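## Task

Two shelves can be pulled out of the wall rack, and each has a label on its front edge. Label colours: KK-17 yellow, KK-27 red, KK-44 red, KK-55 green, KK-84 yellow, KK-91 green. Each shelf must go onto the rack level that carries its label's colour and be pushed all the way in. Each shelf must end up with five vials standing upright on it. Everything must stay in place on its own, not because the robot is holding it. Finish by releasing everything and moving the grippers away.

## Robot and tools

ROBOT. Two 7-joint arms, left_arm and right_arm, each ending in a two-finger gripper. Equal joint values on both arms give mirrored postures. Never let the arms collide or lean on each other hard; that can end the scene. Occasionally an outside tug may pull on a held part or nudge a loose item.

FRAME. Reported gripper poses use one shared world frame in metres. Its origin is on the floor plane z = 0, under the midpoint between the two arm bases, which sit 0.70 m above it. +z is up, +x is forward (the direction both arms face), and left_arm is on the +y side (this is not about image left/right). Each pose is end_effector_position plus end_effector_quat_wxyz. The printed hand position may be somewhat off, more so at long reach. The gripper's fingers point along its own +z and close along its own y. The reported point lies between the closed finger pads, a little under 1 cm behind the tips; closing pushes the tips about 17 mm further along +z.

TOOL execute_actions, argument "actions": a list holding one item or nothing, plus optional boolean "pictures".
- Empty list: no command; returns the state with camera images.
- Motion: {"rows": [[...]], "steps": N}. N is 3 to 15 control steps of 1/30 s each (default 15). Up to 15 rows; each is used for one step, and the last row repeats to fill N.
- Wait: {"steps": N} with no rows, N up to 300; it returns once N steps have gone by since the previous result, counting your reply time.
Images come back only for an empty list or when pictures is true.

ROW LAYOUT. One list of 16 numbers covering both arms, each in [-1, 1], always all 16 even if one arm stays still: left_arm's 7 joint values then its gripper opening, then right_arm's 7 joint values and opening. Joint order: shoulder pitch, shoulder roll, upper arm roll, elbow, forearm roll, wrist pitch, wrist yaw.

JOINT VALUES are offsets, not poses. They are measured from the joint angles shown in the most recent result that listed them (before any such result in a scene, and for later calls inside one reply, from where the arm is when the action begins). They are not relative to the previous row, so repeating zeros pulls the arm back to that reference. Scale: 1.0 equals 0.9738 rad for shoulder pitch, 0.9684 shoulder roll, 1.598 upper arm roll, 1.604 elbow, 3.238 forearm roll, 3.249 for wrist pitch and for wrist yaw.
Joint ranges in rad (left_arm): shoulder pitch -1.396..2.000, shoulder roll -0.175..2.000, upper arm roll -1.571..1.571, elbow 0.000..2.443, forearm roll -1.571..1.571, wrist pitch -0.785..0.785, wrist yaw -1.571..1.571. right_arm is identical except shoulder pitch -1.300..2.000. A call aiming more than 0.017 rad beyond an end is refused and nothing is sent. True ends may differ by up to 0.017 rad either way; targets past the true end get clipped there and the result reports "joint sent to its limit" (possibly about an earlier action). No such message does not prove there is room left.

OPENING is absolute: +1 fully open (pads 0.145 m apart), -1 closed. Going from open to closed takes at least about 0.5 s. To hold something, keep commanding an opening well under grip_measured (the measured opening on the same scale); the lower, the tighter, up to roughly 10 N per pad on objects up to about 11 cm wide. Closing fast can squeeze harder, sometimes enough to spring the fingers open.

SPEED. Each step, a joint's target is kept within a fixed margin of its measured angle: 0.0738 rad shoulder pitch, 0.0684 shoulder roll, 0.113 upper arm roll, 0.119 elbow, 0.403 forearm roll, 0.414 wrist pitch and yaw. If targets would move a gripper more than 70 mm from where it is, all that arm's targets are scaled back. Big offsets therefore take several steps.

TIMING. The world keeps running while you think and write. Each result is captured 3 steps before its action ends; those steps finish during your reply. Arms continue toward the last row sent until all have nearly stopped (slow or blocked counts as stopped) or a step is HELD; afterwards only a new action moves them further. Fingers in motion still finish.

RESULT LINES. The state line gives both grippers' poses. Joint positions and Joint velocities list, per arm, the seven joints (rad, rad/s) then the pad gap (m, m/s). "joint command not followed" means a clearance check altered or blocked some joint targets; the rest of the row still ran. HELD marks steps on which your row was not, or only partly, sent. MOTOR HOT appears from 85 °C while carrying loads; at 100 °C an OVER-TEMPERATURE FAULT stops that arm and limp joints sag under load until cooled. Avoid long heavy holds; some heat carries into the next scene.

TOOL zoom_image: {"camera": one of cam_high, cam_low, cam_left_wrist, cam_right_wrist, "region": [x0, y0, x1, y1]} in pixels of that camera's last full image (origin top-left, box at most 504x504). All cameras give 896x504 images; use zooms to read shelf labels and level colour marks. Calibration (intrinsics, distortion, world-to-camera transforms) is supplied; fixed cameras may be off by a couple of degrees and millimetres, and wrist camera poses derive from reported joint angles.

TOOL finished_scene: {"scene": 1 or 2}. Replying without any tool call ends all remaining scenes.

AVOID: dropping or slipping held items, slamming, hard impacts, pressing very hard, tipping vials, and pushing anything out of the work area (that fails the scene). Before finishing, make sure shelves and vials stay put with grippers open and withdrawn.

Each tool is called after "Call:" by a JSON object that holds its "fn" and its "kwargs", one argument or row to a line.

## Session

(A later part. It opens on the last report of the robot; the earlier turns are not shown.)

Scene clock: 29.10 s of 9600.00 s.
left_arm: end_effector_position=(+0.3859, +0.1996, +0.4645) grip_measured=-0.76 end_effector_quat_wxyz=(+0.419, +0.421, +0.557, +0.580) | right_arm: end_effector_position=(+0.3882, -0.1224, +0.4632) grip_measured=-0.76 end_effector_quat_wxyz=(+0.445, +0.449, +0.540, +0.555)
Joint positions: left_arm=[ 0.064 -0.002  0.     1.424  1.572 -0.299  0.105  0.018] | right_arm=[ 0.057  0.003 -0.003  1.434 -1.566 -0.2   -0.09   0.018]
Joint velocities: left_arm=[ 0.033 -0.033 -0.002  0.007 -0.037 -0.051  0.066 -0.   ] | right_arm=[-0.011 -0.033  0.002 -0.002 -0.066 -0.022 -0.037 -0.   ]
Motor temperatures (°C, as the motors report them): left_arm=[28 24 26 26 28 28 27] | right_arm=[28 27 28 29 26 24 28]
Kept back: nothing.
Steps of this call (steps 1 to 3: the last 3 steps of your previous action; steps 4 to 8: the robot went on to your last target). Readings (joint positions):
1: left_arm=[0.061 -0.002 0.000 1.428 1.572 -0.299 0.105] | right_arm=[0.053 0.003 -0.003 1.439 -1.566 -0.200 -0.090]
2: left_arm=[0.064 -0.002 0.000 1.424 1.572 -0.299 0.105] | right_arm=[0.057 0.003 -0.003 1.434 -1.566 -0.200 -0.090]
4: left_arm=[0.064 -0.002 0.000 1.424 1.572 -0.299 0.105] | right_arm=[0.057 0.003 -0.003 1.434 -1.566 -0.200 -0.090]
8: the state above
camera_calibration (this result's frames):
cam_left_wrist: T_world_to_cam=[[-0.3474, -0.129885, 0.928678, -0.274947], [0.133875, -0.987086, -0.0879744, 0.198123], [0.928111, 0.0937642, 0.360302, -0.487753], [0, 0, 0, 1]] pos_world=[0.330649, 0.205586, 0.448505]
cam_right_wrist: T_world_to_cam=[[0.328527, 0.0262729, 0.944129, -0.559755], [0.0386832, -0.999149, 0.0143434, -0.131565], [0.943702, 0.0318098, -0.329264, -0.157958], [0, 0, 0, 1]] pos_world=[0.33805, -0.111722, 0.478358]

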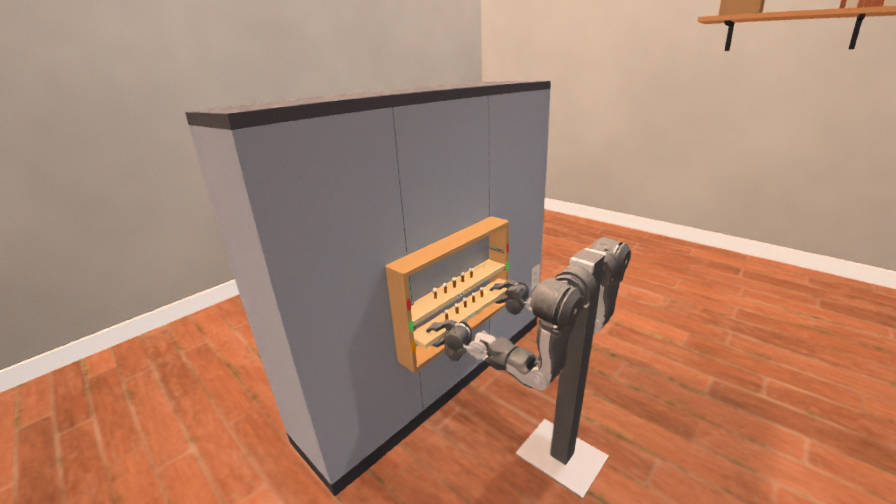

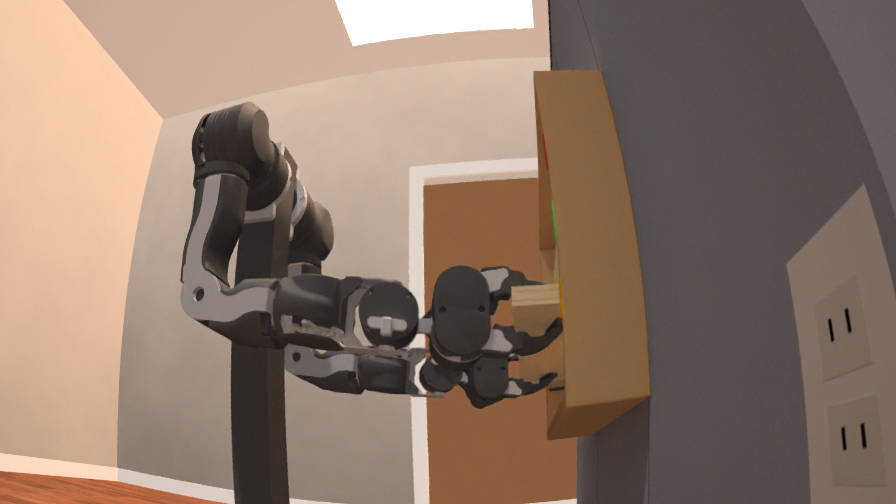

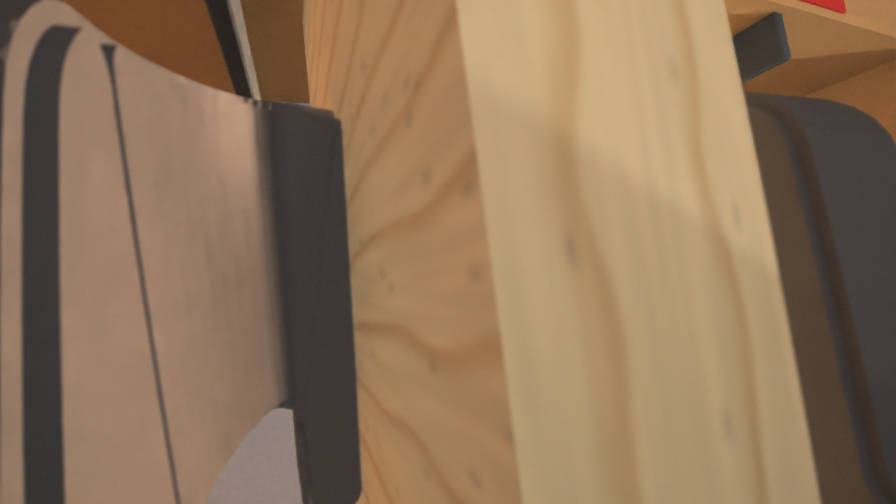

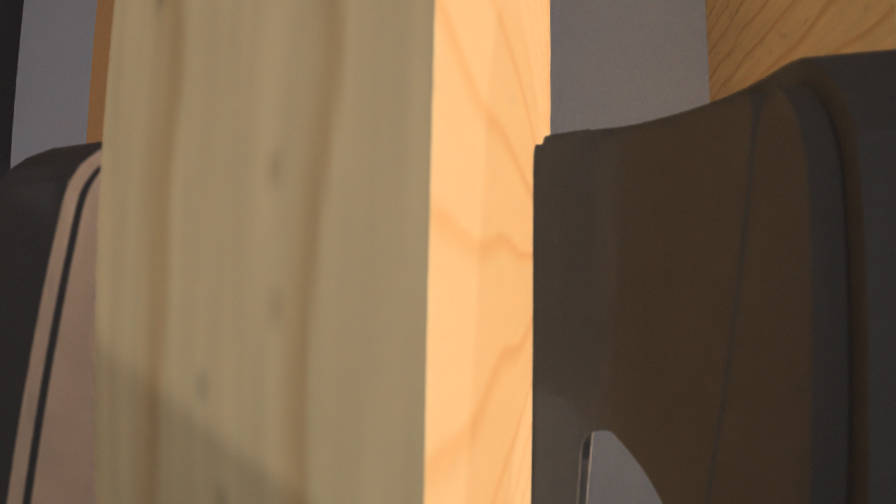

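Call:
{"fn": "execute_actions", "kwargs": {
  "actions": [
    {"rows":[[0.004,0,0,-0.006,0,0,0.003,-1,0.013,0,0,-0.002,0,0,-0.012,-1],[0.013,0,0,-0.014,0,0,0.005,-1,0.022,0,0,-0.01,0,0,-0.013,-1],[0.027,0,0,-0.026,0,0,0.006,-1,0.035,0,0,-0.022,0,0,-0.015,-1],[0.045,0,0,-0.042,0,0,0.008,-1,0.054,0,0,-0.039,0,0,-0.017,-1],[0.065,0,0,-0.06,0,0,0.011,-1,0.074,0,0,-0.057,0,0,-0.019,-1],[0.088,0,0,-0.079,0,0,0.013,-1,0.097,0,0,-0.078,0,0,-0.022,-1],[0.112,0,0,-0.101,0,0,0.016,-1,0.122,0,0,-0.1,0,0,-0.025,-1],[0.137,0,0,-0.123,0,0,0.019,-1,0.147,0,0,-0.122,0,0,-0.027,-1],[0.16,0,0,-0.143,0,0,0.022,-1,0.17,0,0,-0.143,0,0,-0.03,-1],[0.18,0,0,-0.16,0,0,0.024,-1,0.19,0,0,-0.161,0,0,-0.032,-1],[0.198,0,0,-0.176,0,0,0.026,-1,0.209,0,0,-0.178,0,0,-0.034,-1],[0.211,0,0,-0.188,0,0,0.027,-1,0.222,0,0,-0.19,0,0,-0.035,-1],[0.22,0,0,-0.196,0,0,0.028,-1,0.231,0,0,-0.198,0,0,-0.036,-1],[0.225,0,0,-0.2,0,0,0.028,-1,0.236,0,0,-0.202,0,0,-0.036,-1]]}
  ]
}}

Call:
{"fn": "execute_actions", "kwargs": {
  "actions": [
    {"steps":8}
  ],
  "pictures": true
}}

Scene clock: 29.83 s of 9600.00 s.
left_arm: end_effector_position=(+0.4285, +0.1990, +0.4519) grip_measured=-0.74 end_effector_quat_wxyz=(+0.411, +0.431, +0.554, +0.582) | right_arm: end_effector_position=(+0.4324, -0.1240, +0.4535) grip_measured=-0.75 end_effector_quat_wxyz=(+0.444, +0.453, +0.534, +0.559)
Joint positions: left_arm=[ 0.272 -0.002  0.     1.129  1.572 -0.3    0.18   0.02 ] | right_arm=[ 0.271  0.005 -0.003  1.133 -1.566 -0.199 -0.183  0.019]
Joint velocities: left_arm=[ 0.297  0.011  0.002 -0.398  0.007 -0.007  0.066  0.005] | right_arm=[ 0.385 -0.033 -0.007 -0.418  0.037 -0.022 -0.125  0.003]
Motor temperatures (°C, as the motors report them): left_arm=[28 24 26 26 28 28 27] | right_arm=[28 27 28 29 26 24 28]
Steps of this call (steps 1 to 10: the robot went on to your last target; steps 11 to 22: the first 12 steps of this action). Readings (joint positions):
11: left_arm=[0.066 -0.002 0.000 1.420 1.572 -0.299 0.107] | right_arm=[0.059 0.003 -0.003 1.430 -1.566 -0.200 -0.093]
12: left_arm=[0.072 -0.002 0.000 1.408 1.572 -0.299 0.110] | right_arm=[0.065 0.004 -0.003 1.418 -1.566 -0.200 -0.096]
14: left_arm=[0.103 -0.002 0.000 1.362 1.572 -0.299 0.118] | right_arm=[0.095 0.004 -0.003 1.370 -1.566 -0.200 -0.105]
18: left_arm=[0.198 -0.002 0.000 1.234 1.572 -0.301 0.149] | right_arm=[0.194 0.005 -0.003 1.241 -1.566 -0.201 -0.144]
22: the state above

Scene clock: 30.10 s of 9600.00 s.
left_arm: end_effector_position=(+0.4313, +0.1989, +0.4519) grip_measured=-0.74 end_effector_quat_wxyz=(+0.411, +0.431, +0.552, +0.584) | right_arm: end_effector_position=(+0.4351, -0.1241, +0.4536) grip_measured=-0.74 end_effector_quat_wxyz=(+0.445, +0.452, +0.533, +0.561)
Joint positions: left_arm=[ 0.286 -0.002  0.     1.108  1.572 -0.3    0.19   0.02 ] | right_arm=[ 0.285  0.005 -0.003  1.113 -1.566 -0.199 -0.193  0.019]
Joint velocities: left_arm=[-0.055  0.011 -0.002  0.007 -0.007  0.022  0.007  0.   ] | right_arm=[ 0.011  0.033 -0.032 -0.012  0.095 -0.007 -0.022 -0.   ]
Motor temperatures (°C, as the motors report them): left_arm=[28 24 26 26 28 28 27] | right_arm=[28 27 28 29 26 24 28]
Kept back: nothing.
Steps of this call (steps 1 to 3: the last 3 steps of your previous action; steps 4 to 8: the robot went on to your last target). Readings (joint positions):
1: left_arm=[0.280 -0.002 0.000 1.116 1.572 -0.300 0.186] | right_arm=[0.280 0.005 -0.003 1.120 -1.566 -0.199 -0.189]
2: left_arm=[0.285 -0.002 0.000 1.109 1.572 -0.300 0.189] | right_arm=[0.285 0.005 -0.003 1.114 -1.566 -0.199 -0.192]
4: left_arm=[0.286 -0.002 0.000 1.108 1.572 -0.300 0.190] | right_arm=[0.285 0.005 -0.003 1.113 -1.566 -0.199 -0.193]
8: the state above
camera_calibration (this result's frames):
cam_left_wrist: T_world_to_cam=[[-0.335306, -0.151811, 0.929797, -0.248865], [0.13068, -0.984886, -0.113679, 0.202759], [0.933002, 0.0833889, 0.350077, -0.520689], [0, 0, 0, 1]] pos_world=[0.375861, 0.205334, 0.436725]
cam_right_wrist: T_world_to_cam=[[0.320829, 0.00779601, 0.947105, -0.566423], [0.0339185, -0.999419, -0.00326317, -0.124886], [0.94653, 0.0331713, -0.320907, -0.210192], [0, 0, 0, 1]] pos_world=[0.384914, -0.113425, 0.468603]

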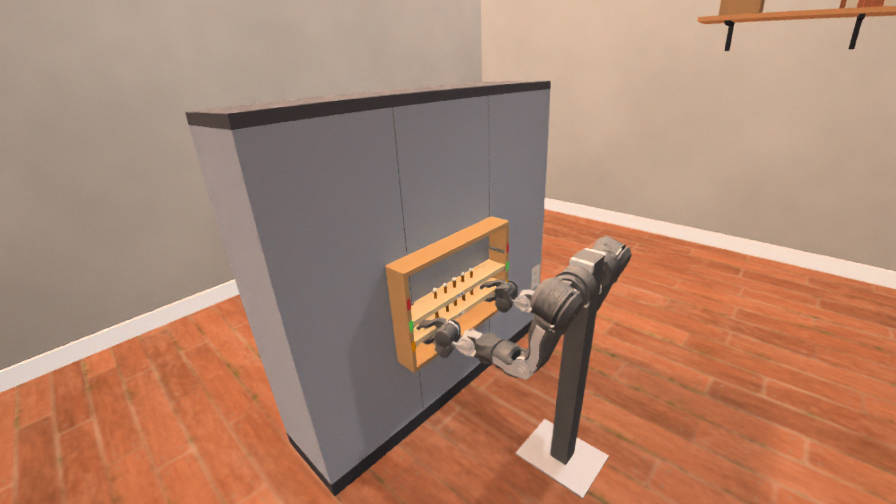

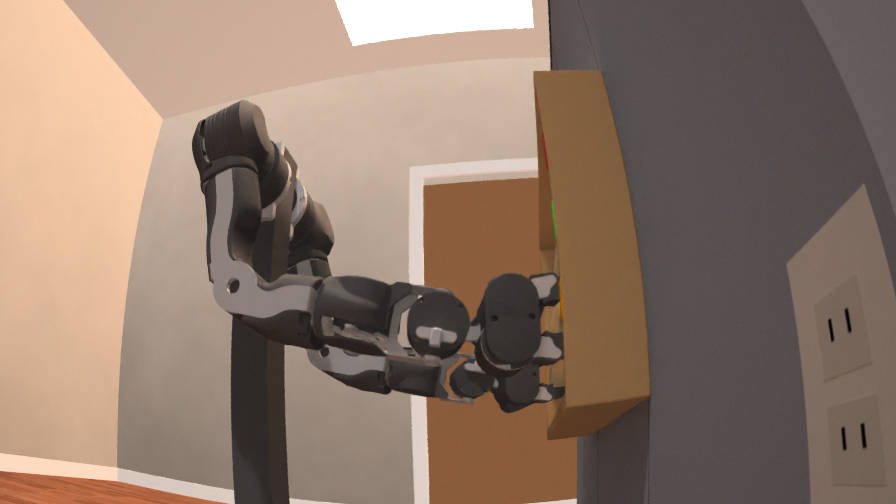

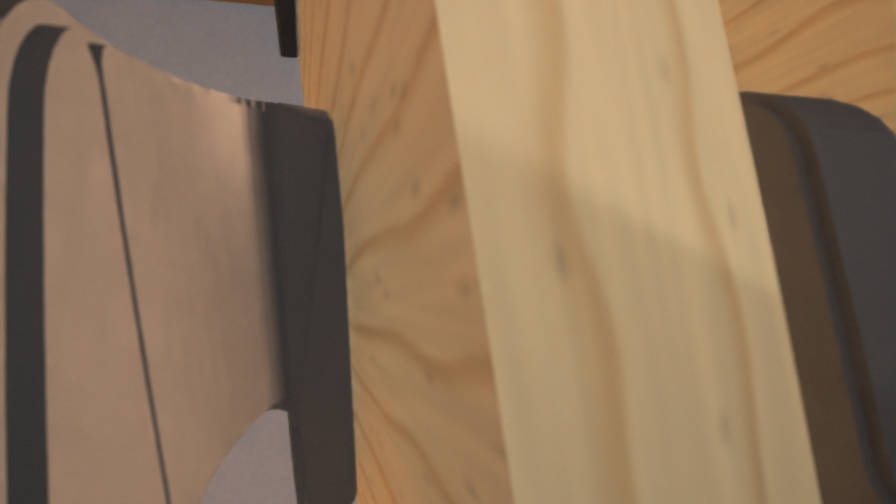

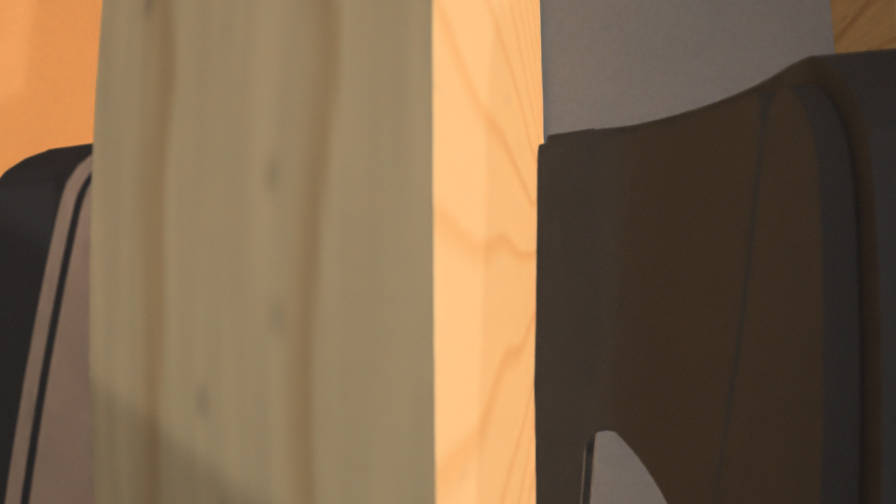

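Call:
{"fn": "execute_actions", "kwargs": {
  "actions": [
    {"rows":[[0.006,0,0,-0.005,0,0,0,-1,0.006,0,0,-0.005,0,0,0,-1],[0.01,0,0,-0.008,0,0,0,-1,0.01,0,0,-0.008,0,0,0,-1],[0.01,0,0,-0.008,0,0,0,-1,0.01,0,0,-0.008,0,0,0,-1],[0.01,0,0,-0.008,0,0,0,-0.85,0.01,0,0,-0.008,0,0,0,-0.85],[0.01,0,0,-0.008,0,0,0,-0.77,0.01,0,0,-0.008,0,0,0,-0.77],[0.01,0,0,-0.008,0,0,0,-0.74,0.01,0,0,-0.008,0,0,0,-0.74],[0.01,0,0,-0.008,0,0,0,-0.71,0.01,0,0,-0.008,0,0,0,-0.71],[0.01,0,0,-0.008,0,0,0,-0.68,0.01,0,0,-0.008,0,0,0,-0.68],[0.01,0,0,-0.008,0,0,0,-0.62,0.01,0,0,-0.008,0,0,0,-0.62],[0.01,0,0,-0.008,0,0,0,-0.52,0.01,0,0,-0.008,0,0,0,-0.52]],"steps":13}
  ]
}}

Call:
{"fn": "execute_actions", "kwargs": {
  "actions": [
    {"rows":[[-0.015,0,0,0.012,0,0,-0.002,-0.52,-0.015,0,0,0.012,0,0,0.002,-0.52],[-0.04,0,0,0.031,0,0,-0.004,-0.52,-0.04,0,0,0.031,0,0,0.004,-0.52],[-0.08,0,0,0.062,0,0,-0.008,-0.52,-0.08,0,0,0.062,0,0,0.008,-0.52],[-0.12,0,0,0.092,0,0,-0.011,-0.52,-0.12,0,0,0.092,0,0,0.011,-0.52],[-0.16,0,0,0.121,0,0,-0.014,-0.52,-0.16,0,0,0.121,0,0,0.014,-0.52],[-0.2,0,0,0.149,0,0,-0.016,-0.52,-0.2,0,0,0.149,0,0,0.016,-0.52],[-0.24,0,0,0.176,0,0,-0.018,-0.52,-0.24,0,0,0.176,0,0,0.018,-0.52],[-0.28,0,0,0.202,0,0,-0.019,-0.52,-0.28,0,0,0.202,0,0,0.019,-0.52],[-0.32,0,0,0.228,0,0,-0.02,-0.52,-0.32,0,0,0.228,0,0,0.02,-0.52],[-0.37,0,0,0.26,0,0,-0.02,-0.52,-0.37,0,0,0.26,0,0,0.02,-0.52],[-0.43,0,0,0.3,0,0,-0.02,-0.52,-0.43,0,0,0.3,0,0,0.02,-0.52],[-0.49,0,0,0.33,0,0,-0.02,-0.52,-0.49,0,0,0.33,0,0,0.02,-0.52],[-0.55,0,0,0.36,0,0,-0.02,-0.52,-0.55,0,0,0.36,0,0,0.02,-0.52],[-0.61,0,0,0.39,0,0,-0.02,-0.52,-0.61,0,0,0.39,0,0,0.02,-0.52],[-0.66,0,0,0.41,0,0,-0.02,0.2,-0.66,0,0,0.41,0,0,0.02,0.2]]}
  ]
}}

Call:
{"fn": "execute_actions", "kwargs": {
  "actions": [
    {"steps":15}
  ],
  "pictures": true
}}

Scene clock: 30.83 s of 9600.00 s.
left_arm: end_effector_position=(+0.4327, +0.1988, +0.4515) grip_measured=-0.52 end_effector_quat_wxyz=(+0.410, +0.431, +0.553, +0.583) | right_arm: end_effector_position=(+0.4367, -0.1245, +0.4532) grip_measured=-0.52 end_effector_quat_wxyz=(+0.444, +0.453, +0.534, +0.560)
Joint positions: left_arm=[ 0.293 -0.003  0.     1.098  1.572 -0.302  0.19   0.036] | right_arm=[ 0.293  0.006 -0.003  1.103 -1.566 -0.2   -0.193  0.036]
Joint velocities: left_arm=[-0.033 -0.011 -0.002  0.002 -0.037 -0.051 -0.007  0.043] | right_arm=[-0.055 -0.033  0.002  0.027  0.051 -0.037  0.022  0.043]
Motor temperatures (°C, as the motors report them): left_arm=[28 24 26 26 28 28 27] | right_arm=[28 27 28 29 26 24 28]
Steps of this call (steps 1 to 12: the robot went on to your last target; steps 13 to 22: the first 10 steps of this action). Readings (joint positions):
13: left_arm=[0.288 -0.002 0.000 1.105 1.572 -0.300 0.190] | right_arm=[0.286 0.005 -0.003 1.111 -1.566 -0.199 -0.193]
14: left_arm=[0.292 -0.003 0.000 1.100 1.572 -0.300 0.190] | right_arm=[0.291 0.006 -0.003 1.106 -1.566 -0.199 -0.193]
16: left_arm=[0.293 -0.003 0.000 1.099 1.572 -0.302 0.190] | right_arm=[0.292 0.006 -0.003 1.104 -1.566 -0.200 -0.193]
20: left_arm=[0.293 -0.003 0.000 1.098 1.572 -0.302 0.190] | right_arm=[0.293 0.006 -0.003 1.103 -1.566 -0.200 -0.193]
22: the state above

Scene clock: 31.33 s of 9600.00 s.
left_arm: end_effector_position=(+0.3314, +0.1996, +0.4565) grip_measured=-0.52 end_effector_quat_wxyz=(+0.413, +0.427, +0.559, +0.579) | right_arm: end_effector_position=(+0.3357, -0.1231, +0.4598) grip_measured=-0.52 end_effector_quat_wxyz=(+0.446, +0.449, +0.537, +0.558)
Joint positions: left_arm=[-0.181 -0.003  0.     1.628  1.571 -0.3    0.129  0.036] | right_arm=[-0.179  0.006 -0.003  1.634 -1.565 -0.199 -0.133  0.036]
Joint velocities: left_arm=[-1.703 -0.055 -0.012  1.297 -0.022 -0.095  0.139  0.   ] | right_arm=[-1.571 -0.077 -0.032  1.287  0.007 -0.007 -0.125  0.   ]
Motor temperatures (°C, as the motors report them): left_arm=[28 24 26 26 28 28 27] | right_arm=[28 27 28 29 26 24 28]
Steps of this call (steps 1 to 3: the last 3 steps of your previous action; steps 4 to 15: the first 12 steps of this action, its rows measured from where the robot was after step 3). Readings (joint positions):
3: left_arm=[0.293 -0.003 0.000 1.098 1.572 -0.302 0.190] | right_arm=[0.293 0.006 -0.003 1.103 -1.566 -0.200 -0.193]
4: left_arm=[0.286 -0.003 0.000 1.110 1.572 -0.302 0.189] | right_arm=[0.286 0.006 -0.003 1.115 -1.566 -0.200 -0.191]
5: left_arm=[0.264 -0.003 0.000 1.142 1.572 -0.301 0.185] | right_arm=[0.265 0.006 -0.003 1.148 -1.566 -0.199 -0.189]
7: left_arm=[0.182 -0.003 0.000 1.243 1.572 -0.300 0.173] | right_arm=[0.184 0.006 -0.003 1.250 -1.566 -0.199 -0.176]
11: left_arm=[0.019 -0.003 0.000 1.412 1.572 -0.301 0.139] | right_arm=[0.018 0.006 -0.003 1.418 -1.566 -0.199 -0.142]
15: the state above

Scene clock: 31.83 s of 9600.00 s.
left_arm: end_effector_position=(+0.2939, +0.2002, +0.4508) grip_measured=+0.20 end_effector_quat_wxyz=(+0.399, +0.439, +0.569, +0.569) | right_arm: end_effector_position=(+0.2980, -0.1226, +0.4529) grip_measured=+0.20 end_effector_quat_wxyz=(+0.432, +0.462, +0.548, +0.547)
Joint positions: left_arm=[-0.351 -0.003  0.     1.758  1.572 -0.303  0.124  0.09 ] | right_arm=[-0.351  0.006 -0.003  1.764 -1.566 -0.2   -0.127  0.09 ]
Joint velocities: left_arm=[ 0.011  0.033 -0.002 -0.012  0.037 -0.022  0.037  0.   ] | right_arm=[ 0.055  0.011  0.002 -0.022  0.081  0.007  0.037 -0.   ]
Motor temperatures (°C, as the motors report them): left_arm=[28 24 26 26 28 28 27] | right_arm=[28 27 28 29 26 24 28]
Kept back: nothing.
Steps of this call (steps 1 to 3: the last 3 steps of your previous action; steps 4 to 15: the robot went on to your last target). Readings (joint positions):
1: left_arm=[-0.242 -0.003 0.000 1.671 1.571 -0.300 0.129] | right_arm=[-0.241 0.006 -0.003 1.677 -1.565 -0.199 -0.132]
2: left_arm=[-0.303 -0.003 0.000 1.712 1.572 -0.300 0.126] | right_arm=[-0.303 0.006 -0.003 1.718 -1.566 -0.199 -0.130]
4: left_arm=[-0.376 -0.003 0.000 1.755 1.572 -0.303 0.125] | right_arm=[-0.377 0.006 -0.003 1.761 -1.566 -0.200 -0.128]
8: left_arm=[-0.342 -0.003 0.000 1.759 1.572 -0.303 0.124] | right_arm=[-0.341 0.006 -0.003 1.764 -1.566 -0.200 -0.127]
15: the state above
camera_calibration (this result's frames):
cam_left_wrist: T_world_to_cam=[[-0.288349, -0.135794, 0.947847, -0.318884], [0.132463, -0.986032, -0.100967, 0.215842], [0.948319, 0.0964409, 0.302309, -0.377768], [0, 0, 0, 1]] pos_world=[0.237703, 0.205957, 0.438249]
cam_right_wrist: T_world_to_cam=[[0.367471, 0.021414, 0.929788, -0.526158], [0.0404091, -0.999158, 0.00704118, -0.125255], [0.929157, 0.0349845, -0.368027, -0.053891], [0, 0, 0, 1]] pos_world=[0.248482, -0.111998, 0.470264]

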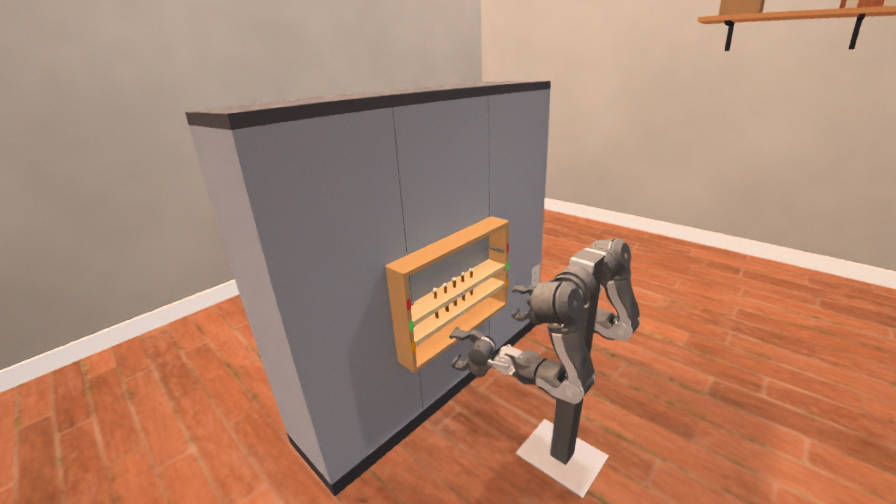

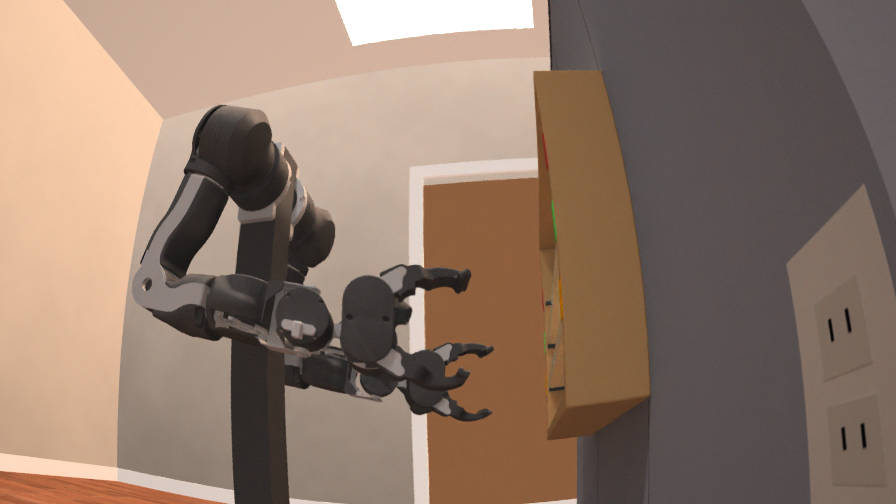

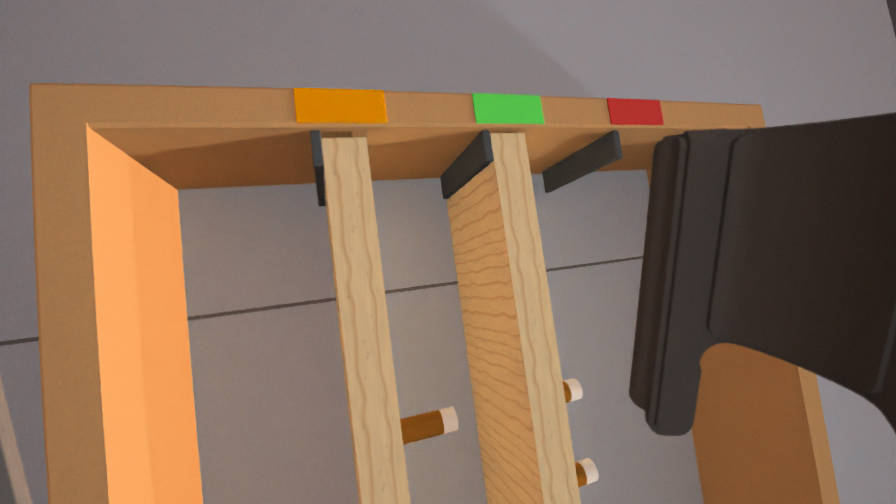

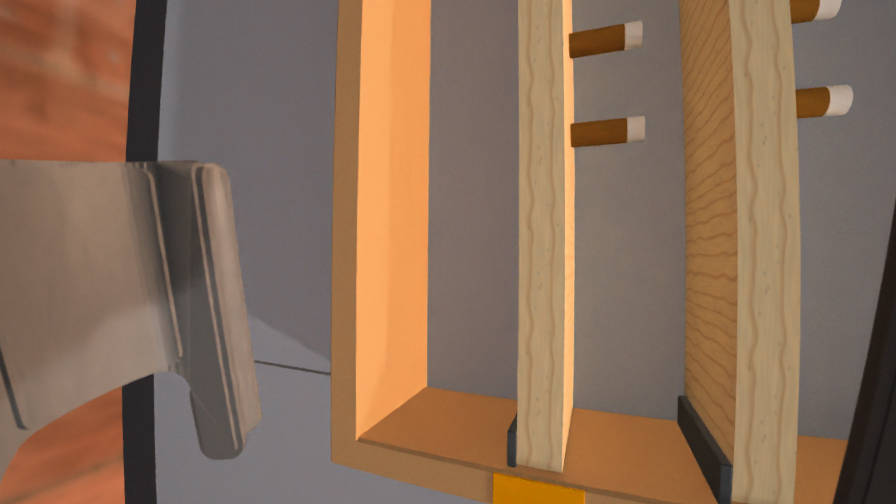

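Call:
{"fn": "finished_scene", "kwargs": {
  "scene": 1
}}

The scene is finished: the task was done.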